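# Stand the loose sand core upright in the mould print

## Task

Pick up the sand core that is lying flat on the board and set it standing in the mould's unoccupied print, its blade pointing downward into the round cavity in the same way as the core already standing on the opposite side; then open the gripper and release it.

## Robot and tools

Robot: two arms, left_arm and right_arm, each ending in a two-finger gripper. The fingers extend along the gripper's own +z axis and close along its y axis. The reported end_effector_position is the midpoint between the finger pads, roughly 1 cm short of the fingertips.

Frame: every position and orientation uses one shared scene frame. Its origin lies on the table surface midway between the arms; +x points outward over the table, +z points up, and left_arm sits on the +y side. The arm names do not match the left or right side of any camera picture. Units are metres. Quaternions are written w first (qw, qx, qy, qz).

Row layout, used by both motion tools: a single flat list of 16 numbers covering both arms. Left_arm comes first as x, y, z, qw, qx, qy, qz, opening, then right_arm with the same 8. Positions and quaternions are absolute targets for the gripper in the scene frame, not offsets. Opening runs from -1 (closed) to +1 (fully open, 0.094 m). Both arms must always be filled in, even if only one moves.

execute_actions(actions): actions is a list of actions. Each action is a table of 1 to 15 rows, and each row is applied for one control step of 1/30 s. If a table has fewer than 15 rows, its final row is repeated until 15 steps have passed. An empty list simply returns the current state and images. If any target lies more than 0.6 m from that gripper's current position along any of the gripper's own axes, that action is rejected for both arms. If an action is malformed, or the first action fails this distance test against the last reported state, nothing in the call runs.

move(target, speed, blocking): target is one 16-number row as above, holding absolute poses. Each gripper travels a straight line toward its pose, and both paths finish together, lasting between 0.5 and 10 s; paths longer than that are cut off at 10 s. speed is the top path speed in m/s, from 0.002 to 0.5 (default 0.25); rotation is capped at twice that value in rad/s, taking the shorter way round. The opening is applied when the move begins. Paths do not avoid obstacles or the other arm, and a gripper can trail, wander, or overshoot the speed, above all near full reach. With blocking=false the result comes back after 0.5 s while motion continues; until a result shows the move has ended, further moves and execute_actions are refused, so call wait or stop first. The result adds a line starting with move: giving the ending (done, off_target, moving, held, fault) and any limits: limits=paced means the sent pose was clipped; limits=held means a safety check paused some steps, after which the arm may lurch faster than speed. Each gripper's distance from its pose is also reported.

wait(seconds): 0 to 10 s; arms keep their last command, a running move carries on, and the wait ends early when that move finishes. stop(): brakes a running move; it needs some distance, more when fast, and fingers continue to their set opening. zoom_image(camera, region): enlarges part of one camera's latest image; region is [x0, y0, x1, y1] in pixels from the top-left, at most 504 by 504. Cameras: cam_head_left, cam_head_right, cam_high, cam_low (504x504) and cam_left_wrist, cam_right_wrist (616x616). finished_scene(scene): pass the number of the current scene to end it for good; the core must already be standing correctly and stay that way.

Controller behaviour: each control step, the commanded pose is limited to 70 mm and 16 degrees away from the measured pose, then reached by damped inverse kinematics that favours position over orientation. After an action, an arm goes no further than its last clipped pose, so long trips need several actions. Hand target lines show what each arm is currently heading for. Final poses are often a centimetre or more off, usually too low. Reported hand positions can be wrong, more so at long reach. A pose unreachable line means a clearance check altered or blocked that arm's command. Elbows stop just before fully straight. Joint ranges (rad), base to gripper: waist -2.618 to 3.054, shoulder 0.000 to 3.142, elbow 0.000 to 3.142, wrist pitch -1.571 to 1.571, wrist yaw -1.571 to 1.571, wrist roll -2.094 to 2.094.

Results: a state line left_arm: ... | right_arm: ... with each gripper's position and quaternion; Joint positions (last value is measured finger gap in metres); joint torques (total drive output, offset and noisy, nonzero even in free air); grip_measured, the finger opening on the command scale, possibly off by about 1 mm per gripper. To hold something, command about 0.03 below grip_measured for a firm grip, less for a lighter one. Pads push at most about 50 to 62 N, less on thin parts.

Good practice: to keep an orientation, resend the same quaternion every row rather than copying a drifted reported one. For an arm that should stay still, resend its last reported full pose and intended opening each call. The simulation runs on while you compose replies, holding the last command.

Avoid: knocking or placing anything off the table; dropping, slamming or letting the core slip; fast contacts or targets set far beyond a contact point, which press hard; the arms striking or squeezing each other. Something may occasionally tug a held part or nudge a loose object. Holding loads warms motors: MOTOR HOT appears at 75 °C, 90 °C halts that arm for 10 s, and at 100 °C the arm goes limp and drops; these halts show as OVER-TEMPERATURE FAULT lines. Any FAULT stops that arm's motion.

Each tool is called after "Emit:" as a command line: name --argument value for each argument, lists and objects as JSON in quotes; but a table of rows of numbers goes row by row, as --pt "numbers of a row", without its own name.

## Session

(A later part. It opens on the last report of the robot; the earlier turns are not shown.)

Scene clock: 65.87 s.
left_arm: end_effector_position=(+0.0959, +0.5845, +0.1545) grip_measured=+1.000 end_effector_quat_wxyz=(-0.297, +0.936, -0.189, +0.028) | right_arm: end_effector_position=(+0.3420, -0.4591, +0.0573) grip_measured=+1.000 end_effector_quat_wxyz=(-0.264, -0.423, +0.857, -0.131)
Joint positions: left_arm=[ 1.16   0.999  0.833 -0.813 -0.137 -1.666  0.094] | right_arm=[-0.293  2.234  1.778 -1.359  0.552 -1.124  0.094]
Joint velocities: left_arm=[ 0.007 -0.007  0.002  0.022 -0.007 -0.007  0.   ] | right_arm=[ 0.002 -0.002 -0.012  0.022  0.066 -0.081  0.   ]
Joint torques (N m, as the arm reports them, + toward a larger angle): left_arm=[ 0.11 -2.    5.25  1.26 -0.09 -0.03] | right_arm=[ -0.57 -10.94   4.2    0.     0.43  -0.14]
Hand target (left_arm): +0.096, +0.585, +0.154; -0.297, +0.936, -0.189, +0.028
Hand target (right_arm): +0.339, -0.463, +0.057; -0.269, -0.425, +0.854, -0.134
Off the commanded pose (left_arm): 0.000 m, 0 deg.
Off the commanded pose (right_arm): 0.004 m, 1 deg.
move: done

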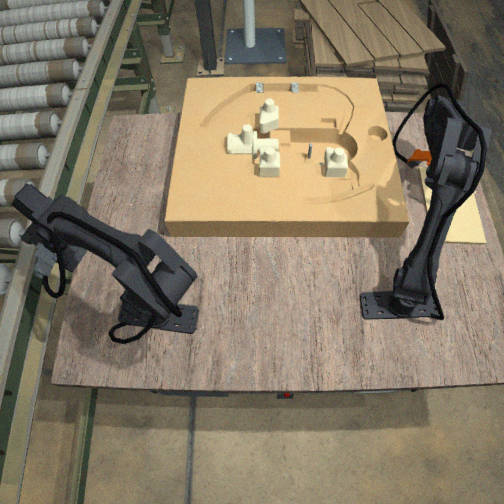

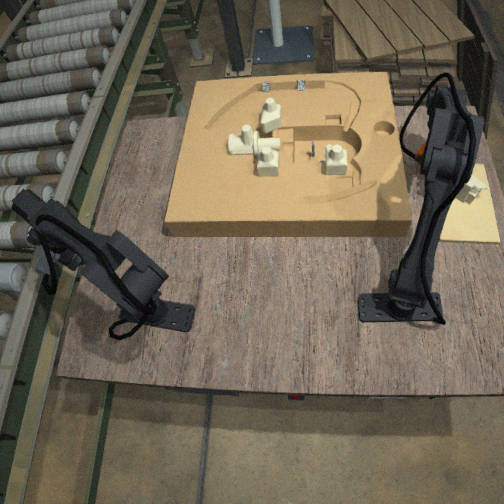

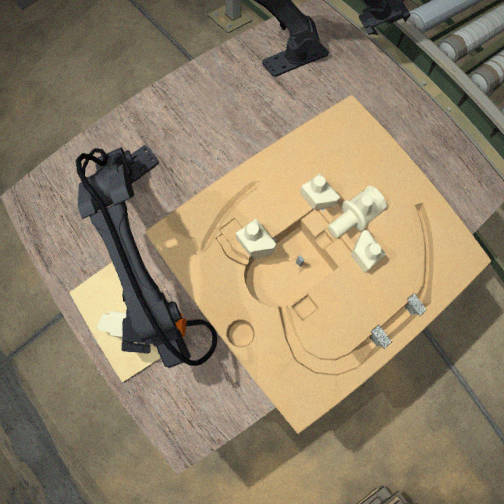

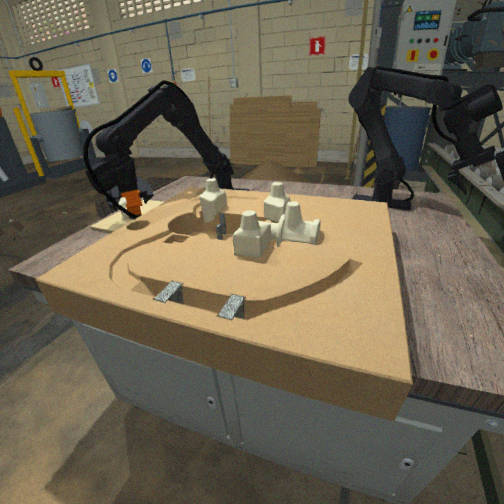

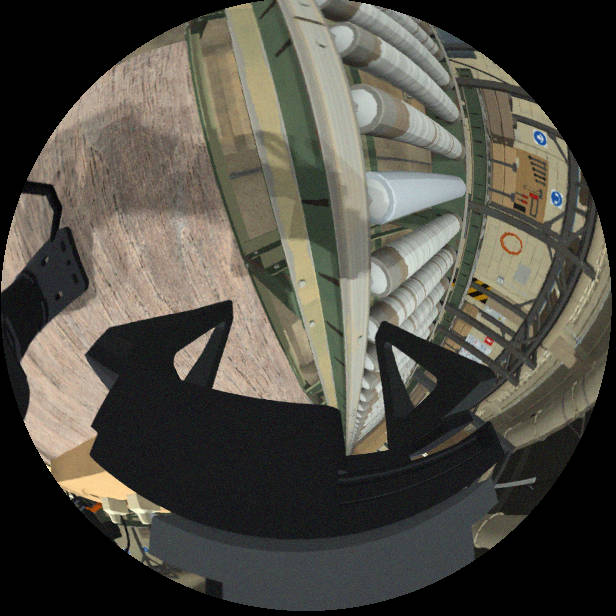

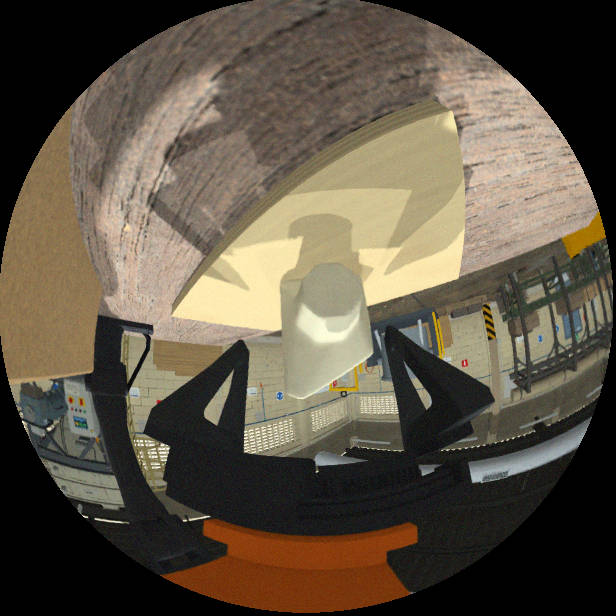

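Emit:
move --target '[0.0959,0.5845,0.1545,-0.297,0.936,-0.189,0.028,1, 0.330,-0.486,0.038,-0.269,-0.425,0.854,-0.134,1]' --speed 0.04

Emit:
zoom_image --camera "cam_head_right" --region '[400, 120, 504, 250]'

Emit:
zoom_image --camera "cam_high" --region '[60, 260, 220, 400]'

Scene clock: 70.60 s.
left_arm: end_effector_position=(+0.0959, +0.5845, +0.1545) grip_measured=+1.000 end_effector_quat_wxyz=(-0.297, +0.936, -0.189, +0.028) | right_arm: end_effector_position=(+0.3333, -0.4826, +0.0386) grip_measured=+1.000 end_effector_quat_wxyz=(-0.263, -0.423, +0.857, -0.133)
Joint positions: left_arm=[ 1.16   0.999  0.833 -0.813 -0.137 -1.666  0.094] | right_arm=[-0.354  2.234  1.704 -1.244  0.566 -1.195  0.094]
Joint velocities: left_arm=[ 0.007 -0.002 -0.007 -0.066  0.051  0.051  0.   ] | right_arm=[-0.012 -0.002 -0.017  0.007  0.022 -0.051  0.   ]
Joint torques (N m, as the arm reports them, + toward a larger angle): left_arm=[ 0.19 -2.01  5.25  1.26 -0.05 -0.02] | right_arm=[ -0.64 -10.87   4.17   0.09   0.44  -0.13]
Hand target (left_arm): +0.096, +0.585, +0.154; -0.297, +0.936, -0.189, +0.028
Hand target (right_arm): +0.330, -0.486, +0.038; -0.269, -0.425, +0.854, -0.134
Off the commanded pose (left_arm): 0.000 m, 0 deg.
Off the commanded pose (right_arm): 0.005 m, 1 deg.
move: done

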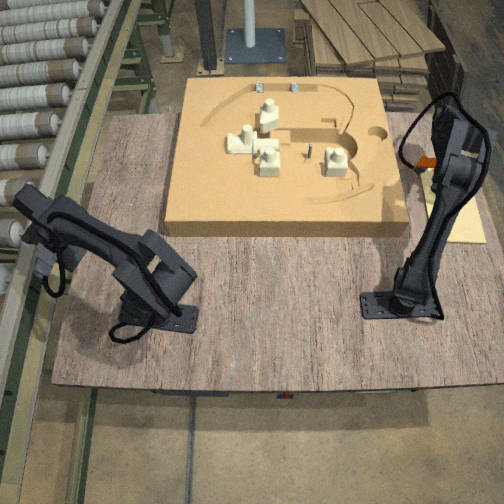

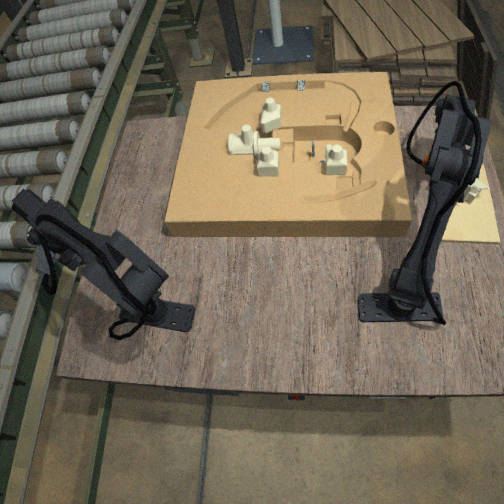

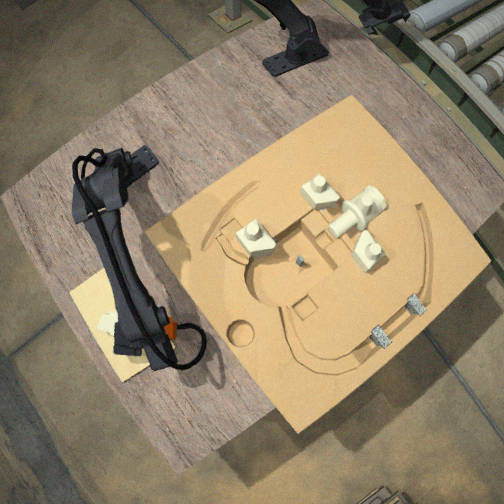

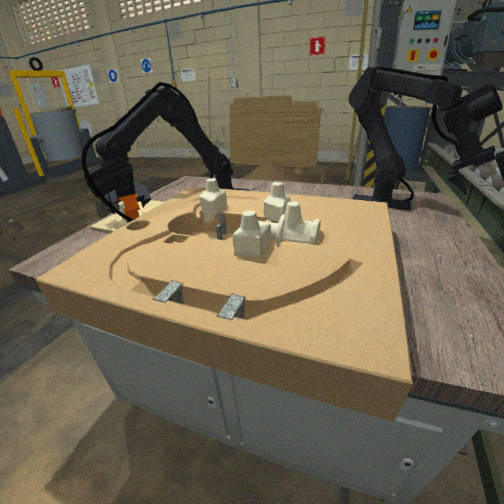

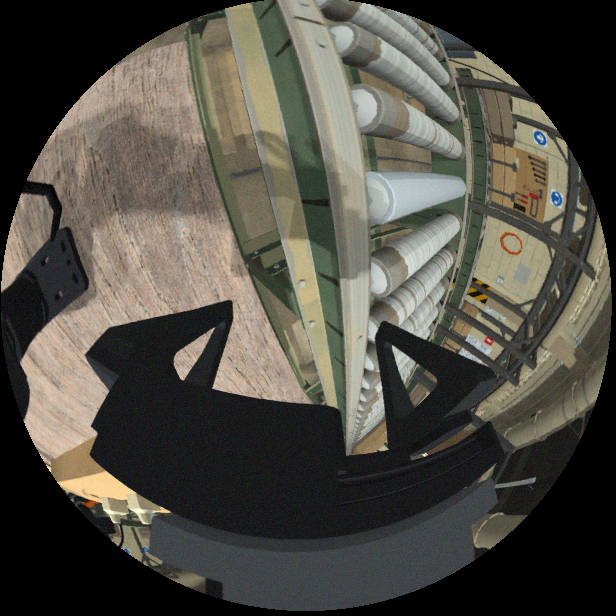

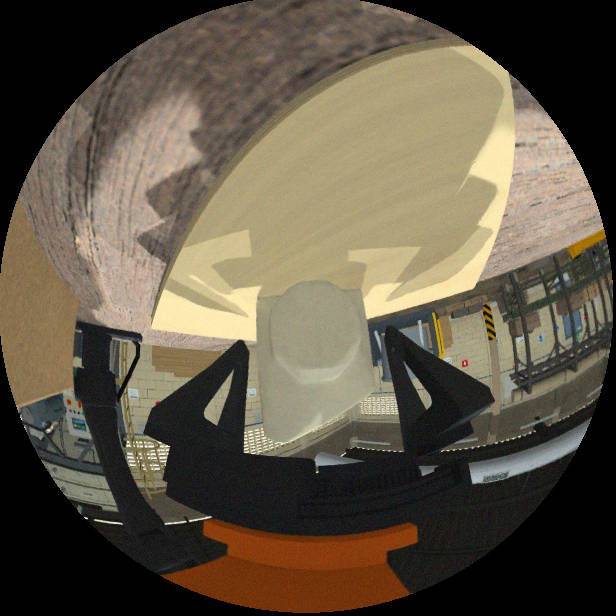

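Region (400, 120, 504, 250) of cam_head_right's 504x504 image, scaled by 3.877, with more detail than that image has; it fills the left 403 columns of this view, and the rest is white.

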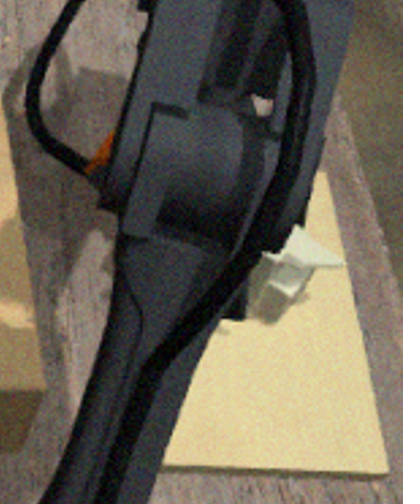

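Region (60, 260, 220, 400) of cam_high's 504x504 image, scaled by 3.150, with more detail than that image has; it fills the top 441 rows of this view, and the rest is white.

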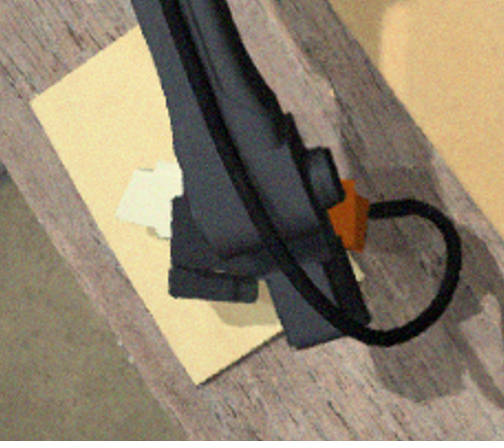

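Emit:
move --target '[0.0959,0.5845,0.1545,-0.297,0.936,-0.189,0.028,1, 0.330,-0.486,0.038,-0.269,-0.425,0.854,-0.134,0.15]' --speed 0.04

Scene clock: 74.43 s.
left_arm: end_effector_position=(+0.0959, +0.5845, +0.1545) grip_measured=+1.000 end_effector_quat_wxyz=(-0.297, +0.936, -0.189, +0.028) | right_arm: end_effector_position=(+0.3334, -0.4826, +0.0385) grip_measured=+0.181 end_effector_quat_wxyz=(-0.263, -0.424, +0.856, -0.132)
Joint positions: left_arm=[ 1.16   0.999  0.833 -0.813 -0.137 -1.666  0.094] | right_arm=[-0.354  2.234  1.704 -1.244  0.566 -1.198  0.055]
Joint velocities: left_arm=[-0.002 -0.002  0.002  0.007  0.007  0.007  0.   ] | right_arm=[-0.007 -0.007  0.007  0.007  0.081  0.037 -0.001]
Joint torques (N m, as the arm reports them, + toward a larger angle): left_arm=[ 0.05 -2.1   5.18  1.27 -0.07 -0.03] | right_arm=[ -0.57 -10.74   4.29   0.07   0.44  -0.1 ]
Hand target (left_arm): +0.096, +0.585, +0.154; -0.297, +0.936, -0.189, +0.028
Hand target (right_arm): +0.330, -0.486, +0.038; -0.269, -0.425, +0.854, -0.134
Off the commanded pose (left_arm): 0.000 m, 0 deg.
Off the commanded pose (right_arm): 0.005 m, 1 deg.
move: done

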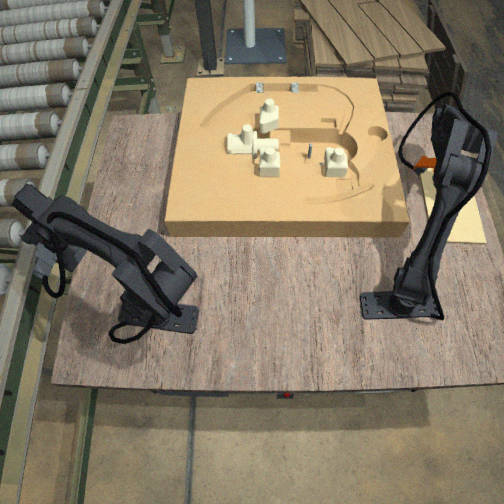

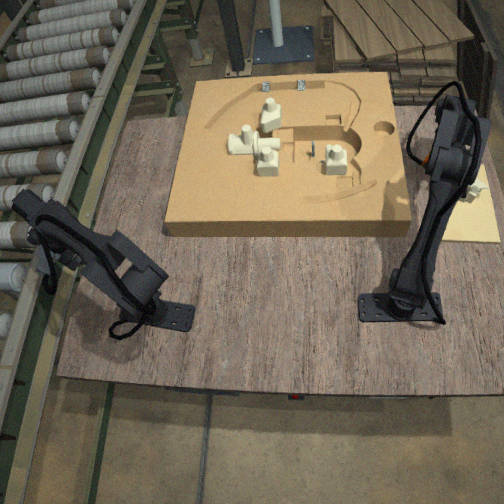

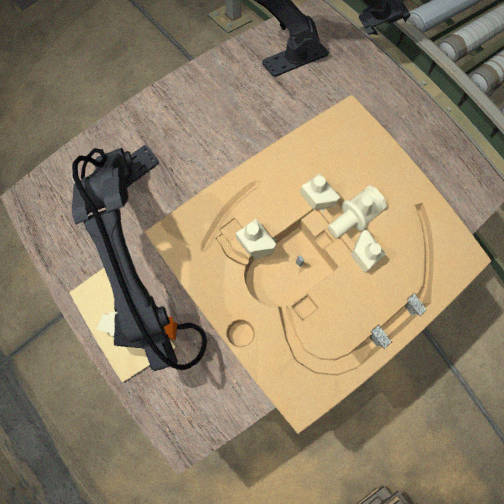

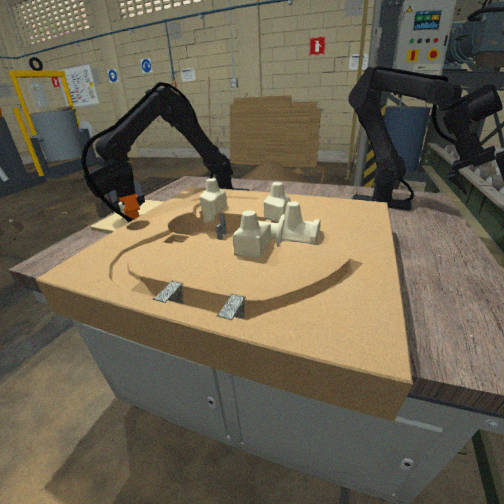

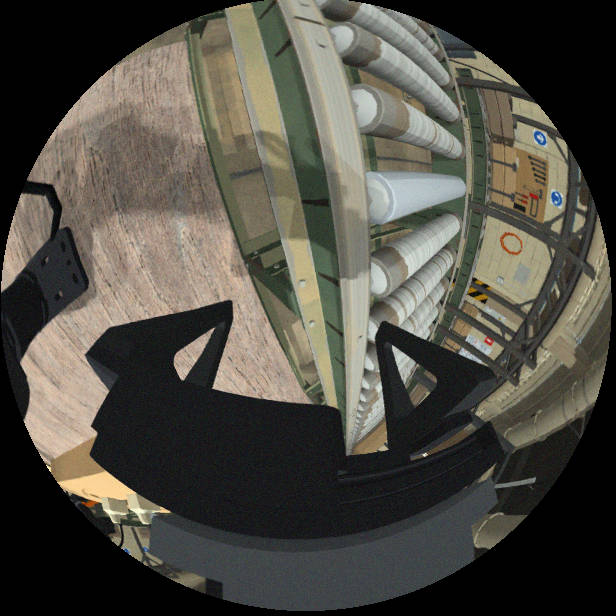

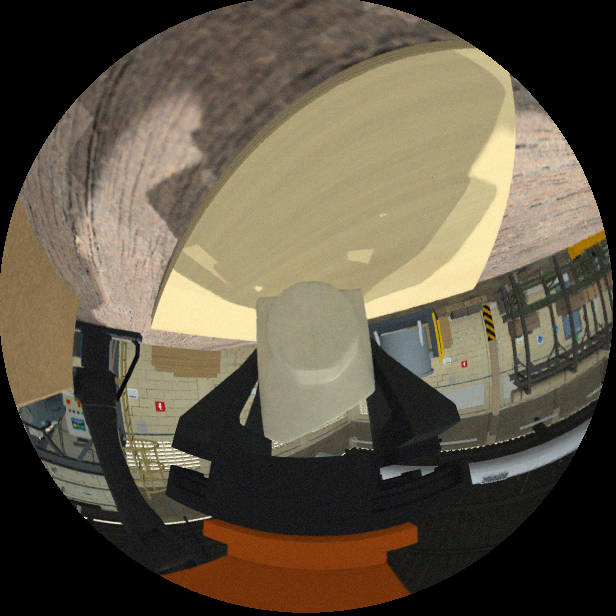

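Emit:
move --target '[0.0959,0.5845,0.1545,-0.297,0.936,-0.189,0.028,1, 0.333,-0.483,0.12,-0.269,-0.425,0.854,-0.134,0.148]' --speed 0.08

Emit:
move --target '[0.0959,0.5845,0.1545,-0.297,0.936,-0.189,0.028,1, 0.40,-0.40,0.25,0.465,0,0.885,0,0.148]' --speed 0.2

Emit:
move --target '[0.0959,0.5845,0.1545,-0.297,0.936,-0.189,0.028,1, 0.49,-0.14,0.22,0.465,0,0.885,0,0.148]' --speed 0.15

Scene clock: 82.13 s.
left_arm: end_effector_position=(+0.0959, +0.5845, +0.1545) grip_measured=+1.000 end_effector_quat_wxyz=(-0.297, +0.936, -0.189, +0.028) | right_arm: end_effector_position=(+0.3302, -0.4786, +0.0904) grip_measured=+0.180 end_effector_quat_wxyz=(-0.278, -0.431, +0.852, -0.105)
Joint positions: left_arm=[ 1.16   0.999  0.833 -0.813 -0.137 -1.666  0.094] | right_arm=[-0.354  2.234  1.907 -1.51   0.548 -1.198  0.055]
Joint velocities: left_arm=[-0.017  0.012  0.007  0.037 -0.022 -0.037  0.   ] | right_arm=[ 0.002 -0.002 -0.032  0.022 -0.095  0.037 -0.001]
Joint torques (N m, as the arm reports them, + toward a larger angle): left_arm=[ 0.03 -1.94  5.33  1.26 -0.1  -0.01] | right_arm=[  0.15 -14.34   7.86  -0.44   0.61   0.01]
Hand target (left_arm): +0.096, +0.585, +0.155; -0.297, +0.936, -0.189, +0.028
Hand target (right_arm): +0.333, -0.483, +0.119; -0.269, -0.425, +0.854, -0.134
Off the commanded pose (left_arm): 0.000 m, 0 deg.
Off the commanded pose (right_arm): 0.030 m, 4 deg.
move: off_target (right_arm)

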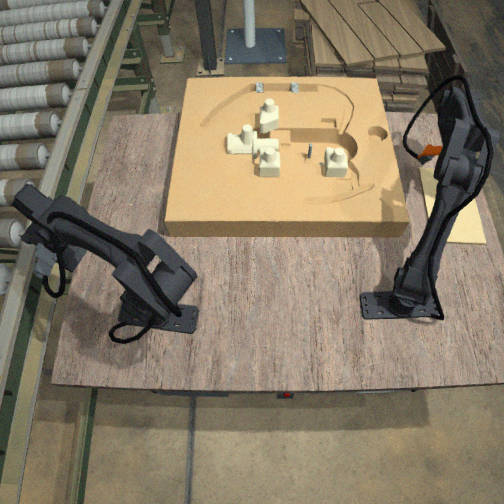

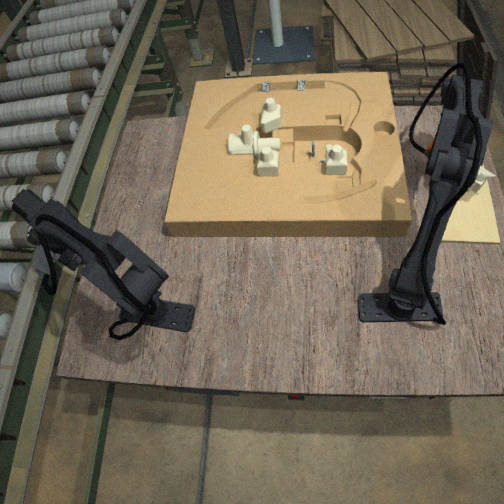

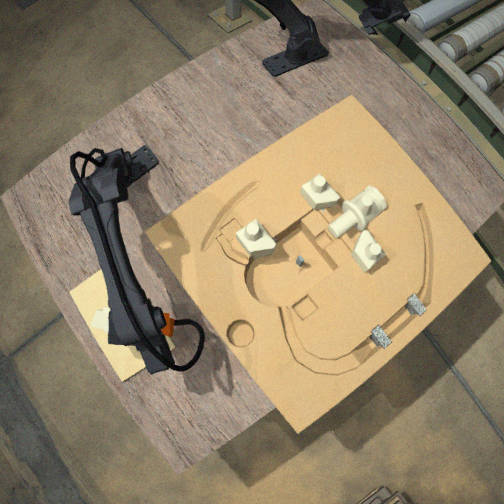

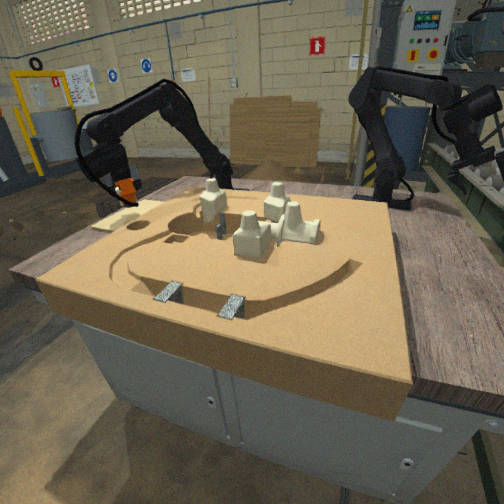

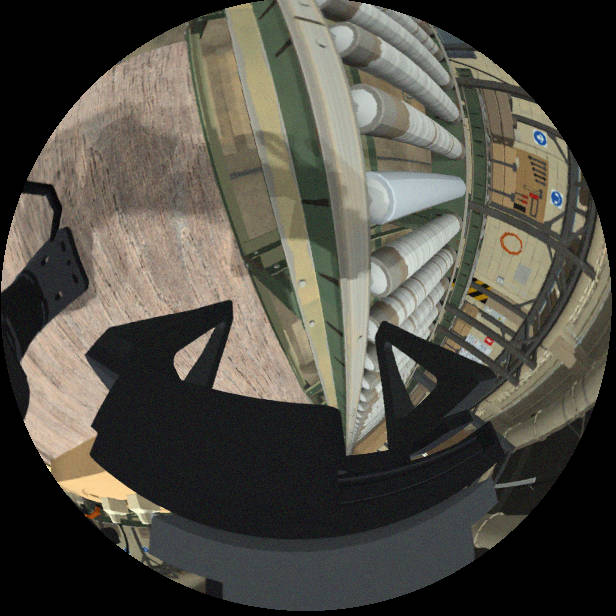

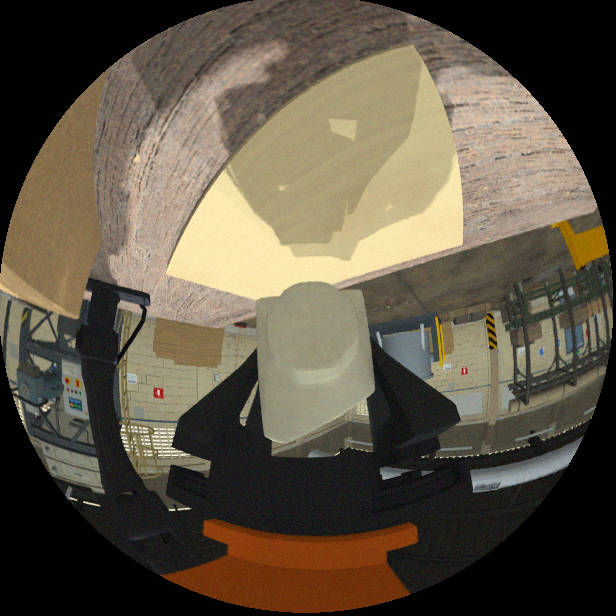

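Scene clock: 87.27 s.
left_arm: end_effector_position=(+0.0959, +0.5845, +0.1545) grip_measured=+1.000 end_effector_quat_wxyz=(-0.297, +0.936, -0.189, +0.028) | right_arm: end_effector_position=(+0.3907, -0.4054, +0.2176) grip_measured=+0.179 end_effector_quat_wxyz=(+0.413, +0.009, +0.911, +0.008)
Joint positions: left_arm=[ 1.16   0.999  0.833 -0.813 -0.137 -1.666  0.094] | right_arm=[-0.527  1.436  1.215 -0.569 -0.383 -0.332  0.055]
Joint velocities: left_arm=[-0.007 -0.012 -0.017 -0.051 -0.022  0.066  0.   ] | right_arm=[0.017 0.002 0.002 0.037 0.022 0.022 0.001]
Joint torques (N m, as the arm reports them, + toward a larger angle): left_arm=[ 0.13 -1.98  5.28  1.27 -0.07 -0.02] | right_arm=[ 0.88 -8.98  7.05  2.33 -0.45  0.06]
Hand target (left_arm): +0.096, +0.585, +0.154; -0.297, +0.936, -0.189, +0.028
Hand target (right_arm): +0.399, -0.400, +0.253; +0.466, -0.010, +0.885, -0.004
Off the commanded pose (left_arm): 0.000 m, 0 deg.
Off the commanded pose (right_arm): 0.034 m, 7 deg.
move: off_target (right_arm)

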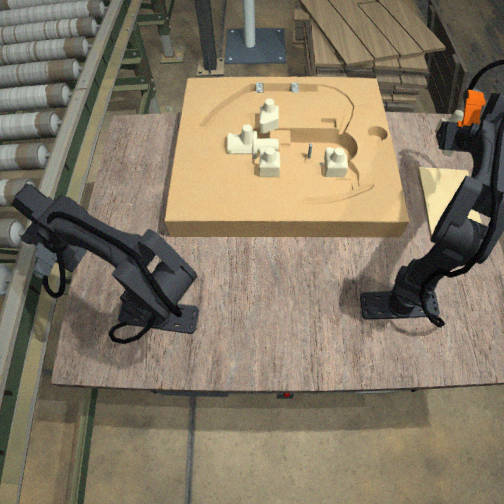

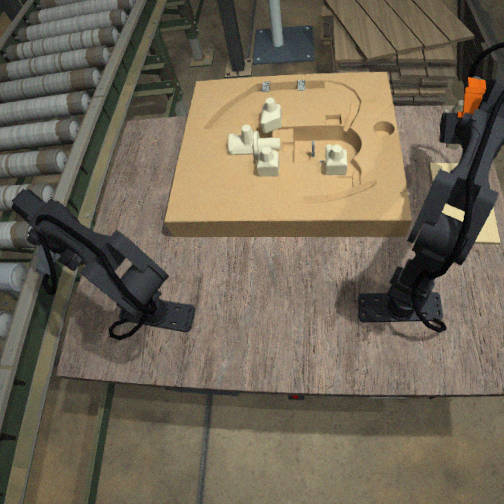

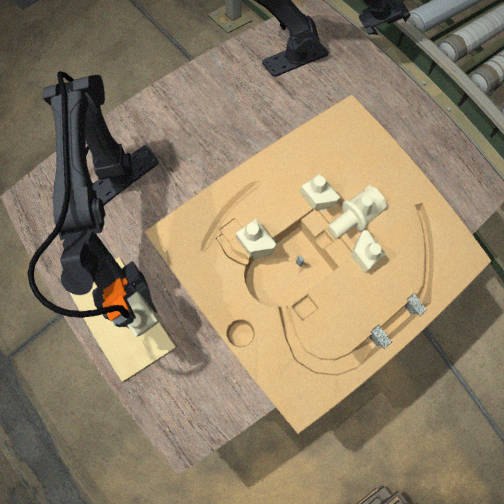

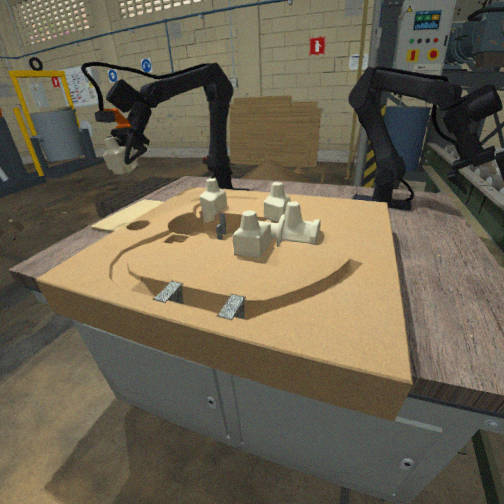

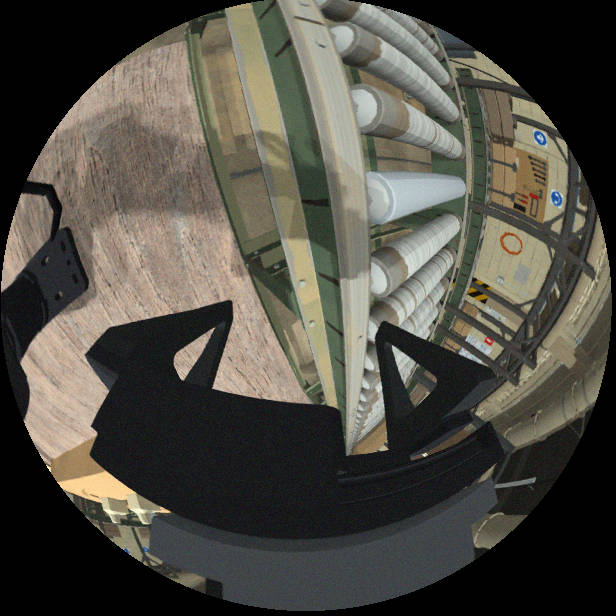

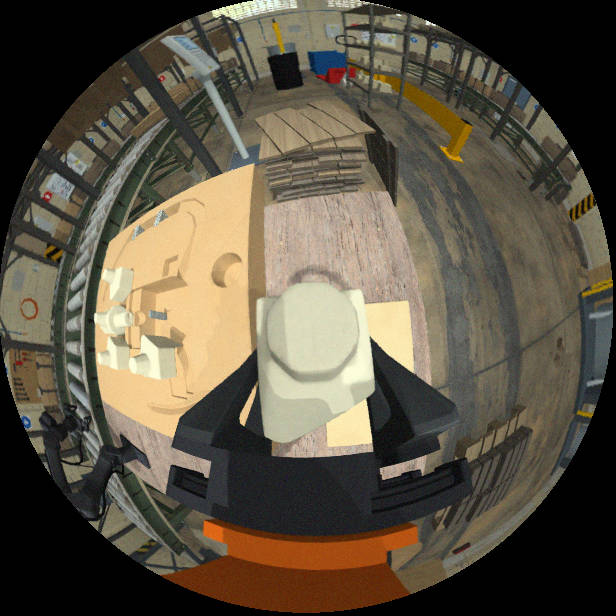

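Scene clock: 89.70 s.
left_arm: end_effector_position=(+0.0959, +0.5845, +0.1545) grip_measured=+1.000 end_effector_quat_wxyz=(-0.297, +0.936, -0.189, +0.028) | right_arm: end_effector_position=(+0.4668, -0.1431, +0.1742) grip_measured=+0.179 end_effector_quat_wxyz=(+0.399, -0.023, +0.916, -0.014)
Joint positions: left_arm=[ 1.16   0.999  0.833 -0.813 -0.137 -1.666  0.094] | right_arm=[ 0.345  1.698  1.318 -0.404  0.269  0.2    0.055]
Joint velocities: left_arm=[-0.002  0.017 -0.002  0.037 -0.007 -0.022  0.   ] | right_arm=[-0.012 -0.007 -0.007 -0.037  0.051  0.007 -0.   ]
Joint torques (N m, as the arm reports them, + toward a larger angle): left_arm=[ 0.11 -2.01  5.2   1.28 -0.05  0.  ] | right_arm=[-0.07 -8.97 10.18  2.36  0.36  0.05]
Hand target (left_arm): +0.096, +0.585, +0.154; -0.297, +0.936, -0.189, +0.028
Hand target (right_arm): +0.486, -0.141, +0.219; +0.461, -0.001, +0.887, -0.002
Off the commanded pose (left_arm): 0.000 m, 0 deg.
Off the commanded pose (right_arm): 0.051 m, 9 deg.
move: off_target (right_arm)

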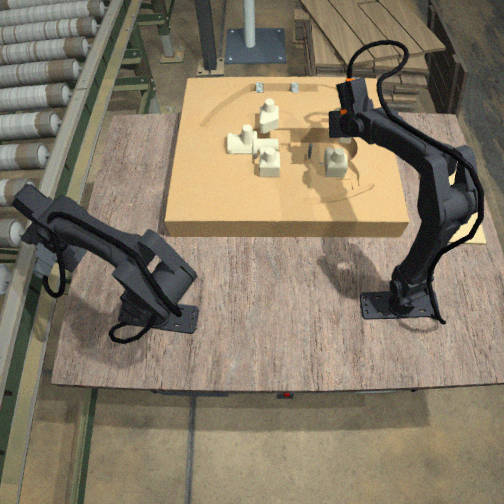

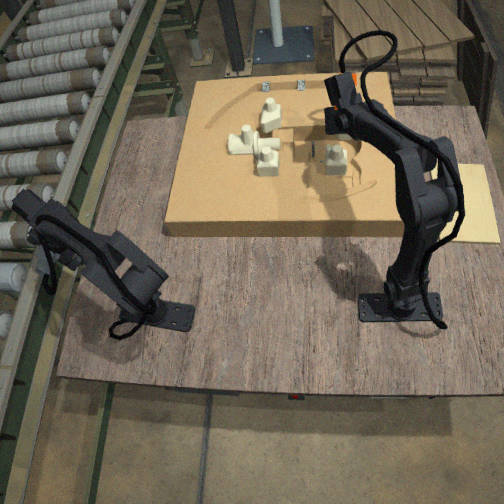

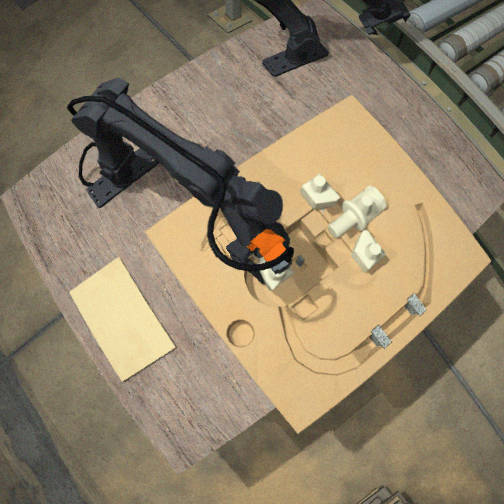

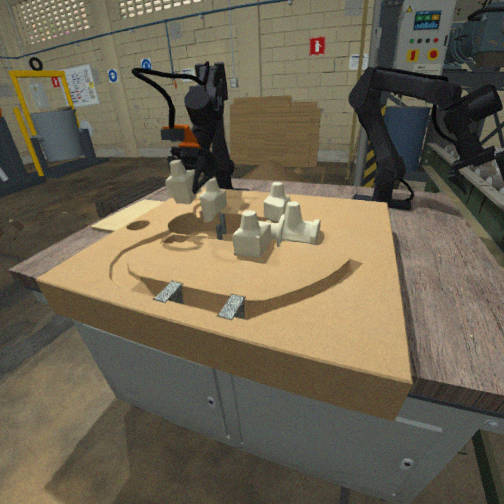

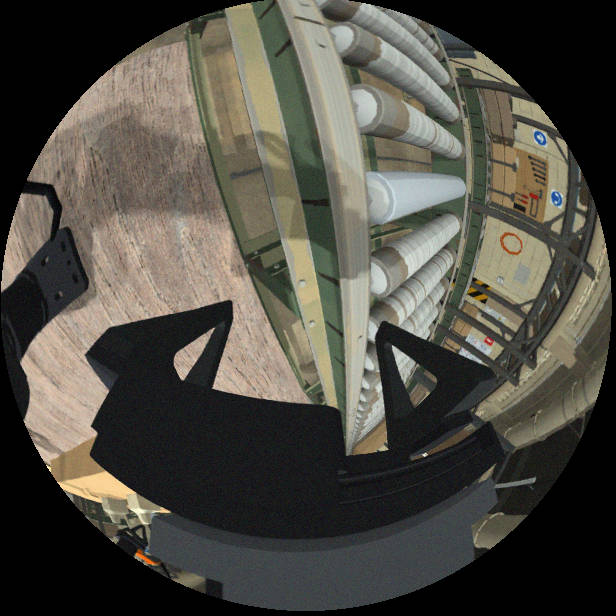

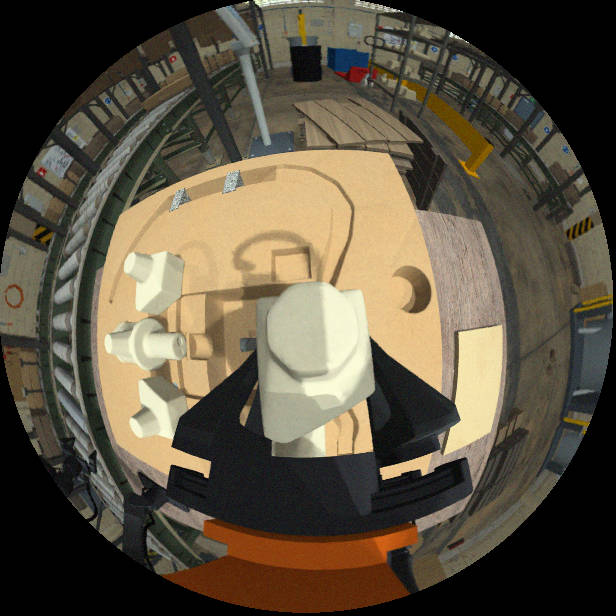

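Emit:
move --target '[0.0959,0.5845,0.1545,-0.297,0.936,-0.189,0.028,1, 0.575,-0.118,0.235,0.53,0.02,0.848,0.012,0.148]' --speed 0.08

Emit:
zoom_image --camera "cam_low" --region '[110, 130, 250, 260]'

Emit:
zoom_image --camera "cam_high" --region '[240, 230, 380, 370]'

Scene clock: 97.43 s.
left_arm: end_effector_position=(+0.0959, +0.5845, +0.1545) grip_measured=+1.000 end_effector_quat_wxyz=(-0.297, +0.936, -0.189, +0.028) | right_arm: end_effector_position=(+0.5514, -0.1154, +0.1830) grip_measured=+0.179 end_effector_quat_wxyz=(+0.466, -0.005, +0.885, -0.001)
Joint positions: left_arm=[ 1.16   0.999  0.833 -0.813 -0.137 -1.666  0.094] | right_arm=[ 0.345  1.958  1.568 -0.242  0.293  0.201  0.055]
Joint velocities: left_arm=[ 0.002  0.017  0.007  0.022 -0.022 -0.022  0.   ] | right_arm=[ 0.002  0.002 -0.002 -0.037 -0.007 -0.007 -0.   ]
Joint torques (N m, as the arm reports them, + toward a larger angle): left_arm=[ 0.   -1.99  5.27  1.28 -0.07 -0.02] | right_arm=[ -1.03 -11.7   10.35   2.63   0.33  -0.03]
Hand target (left_arm): +0.096, +0.585, +0.155; -0.297, +0.936, -0.189, +0.028
Hand target (right_arm): +0.570, -0.120, +0.235; +0.530, +0.019, +0.848, +0.010
Off the commanded pose (left_arm): 0.000 m, 0 deg.
Off the commanded pose (right_arm): 0.057 m, 9 deg.
move: off_target (right_arm)

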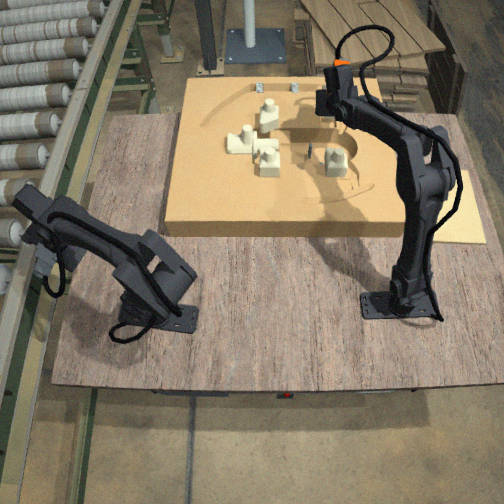

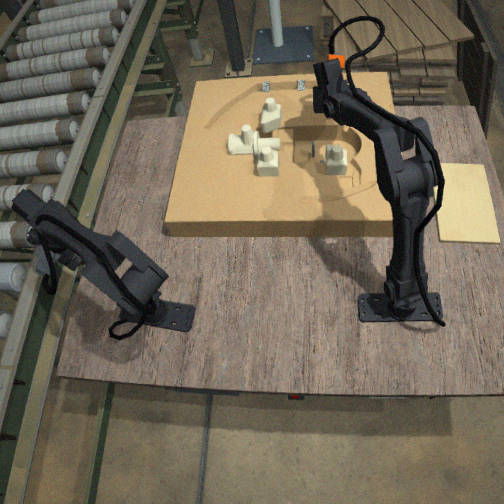

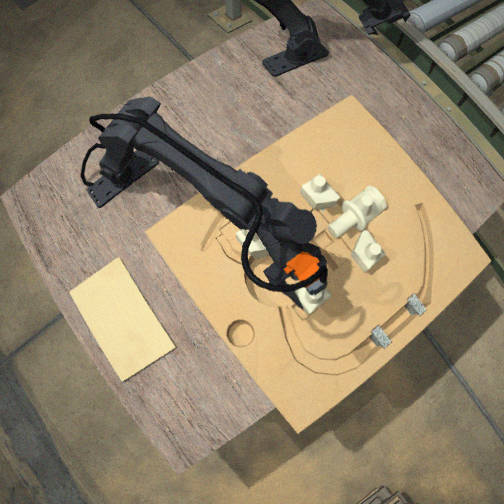

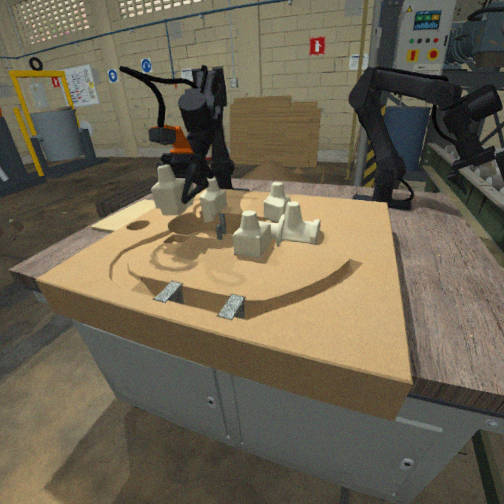

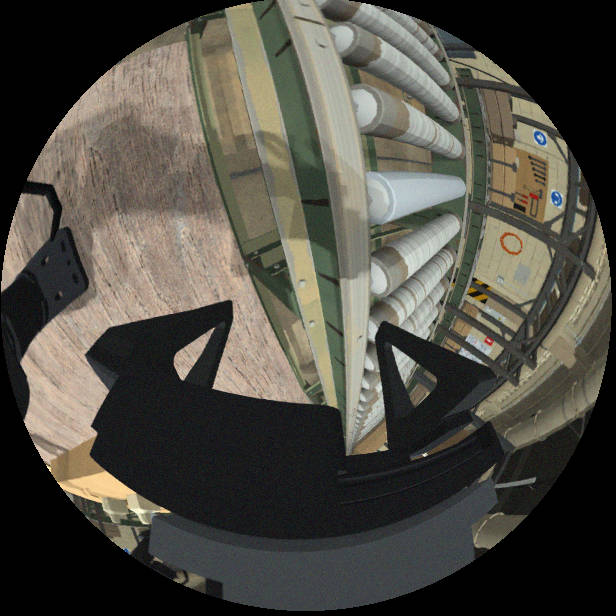

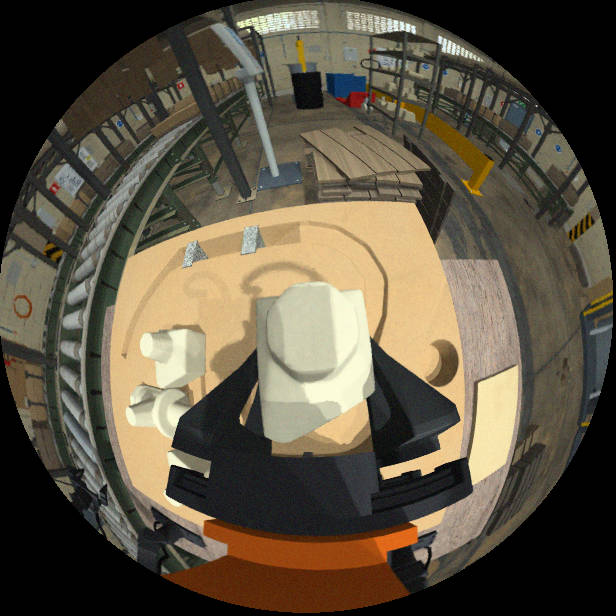

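Region (110, 130, 250, 260) of cam_low's 504x504 image, scaled by 3.600, with more detail than that image has; it fills the top 468 rows of this view, and the rest is white.

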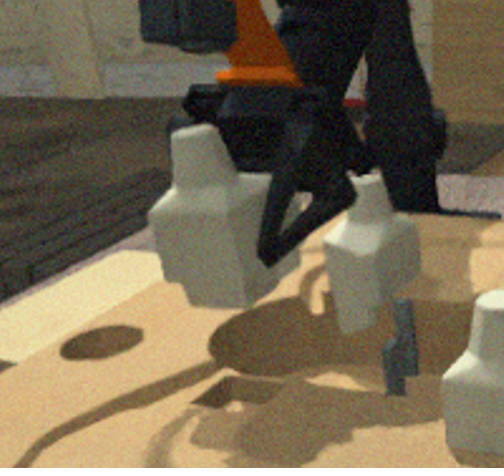

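Region (240, 230, 380, 370) of cam_high's 504x504 image, scaled by 3.600, with more detail than that image has.

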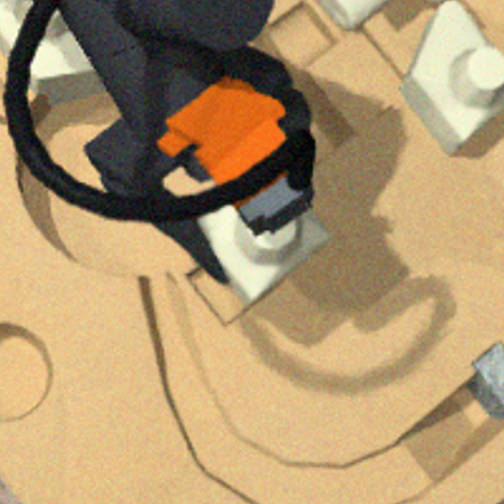

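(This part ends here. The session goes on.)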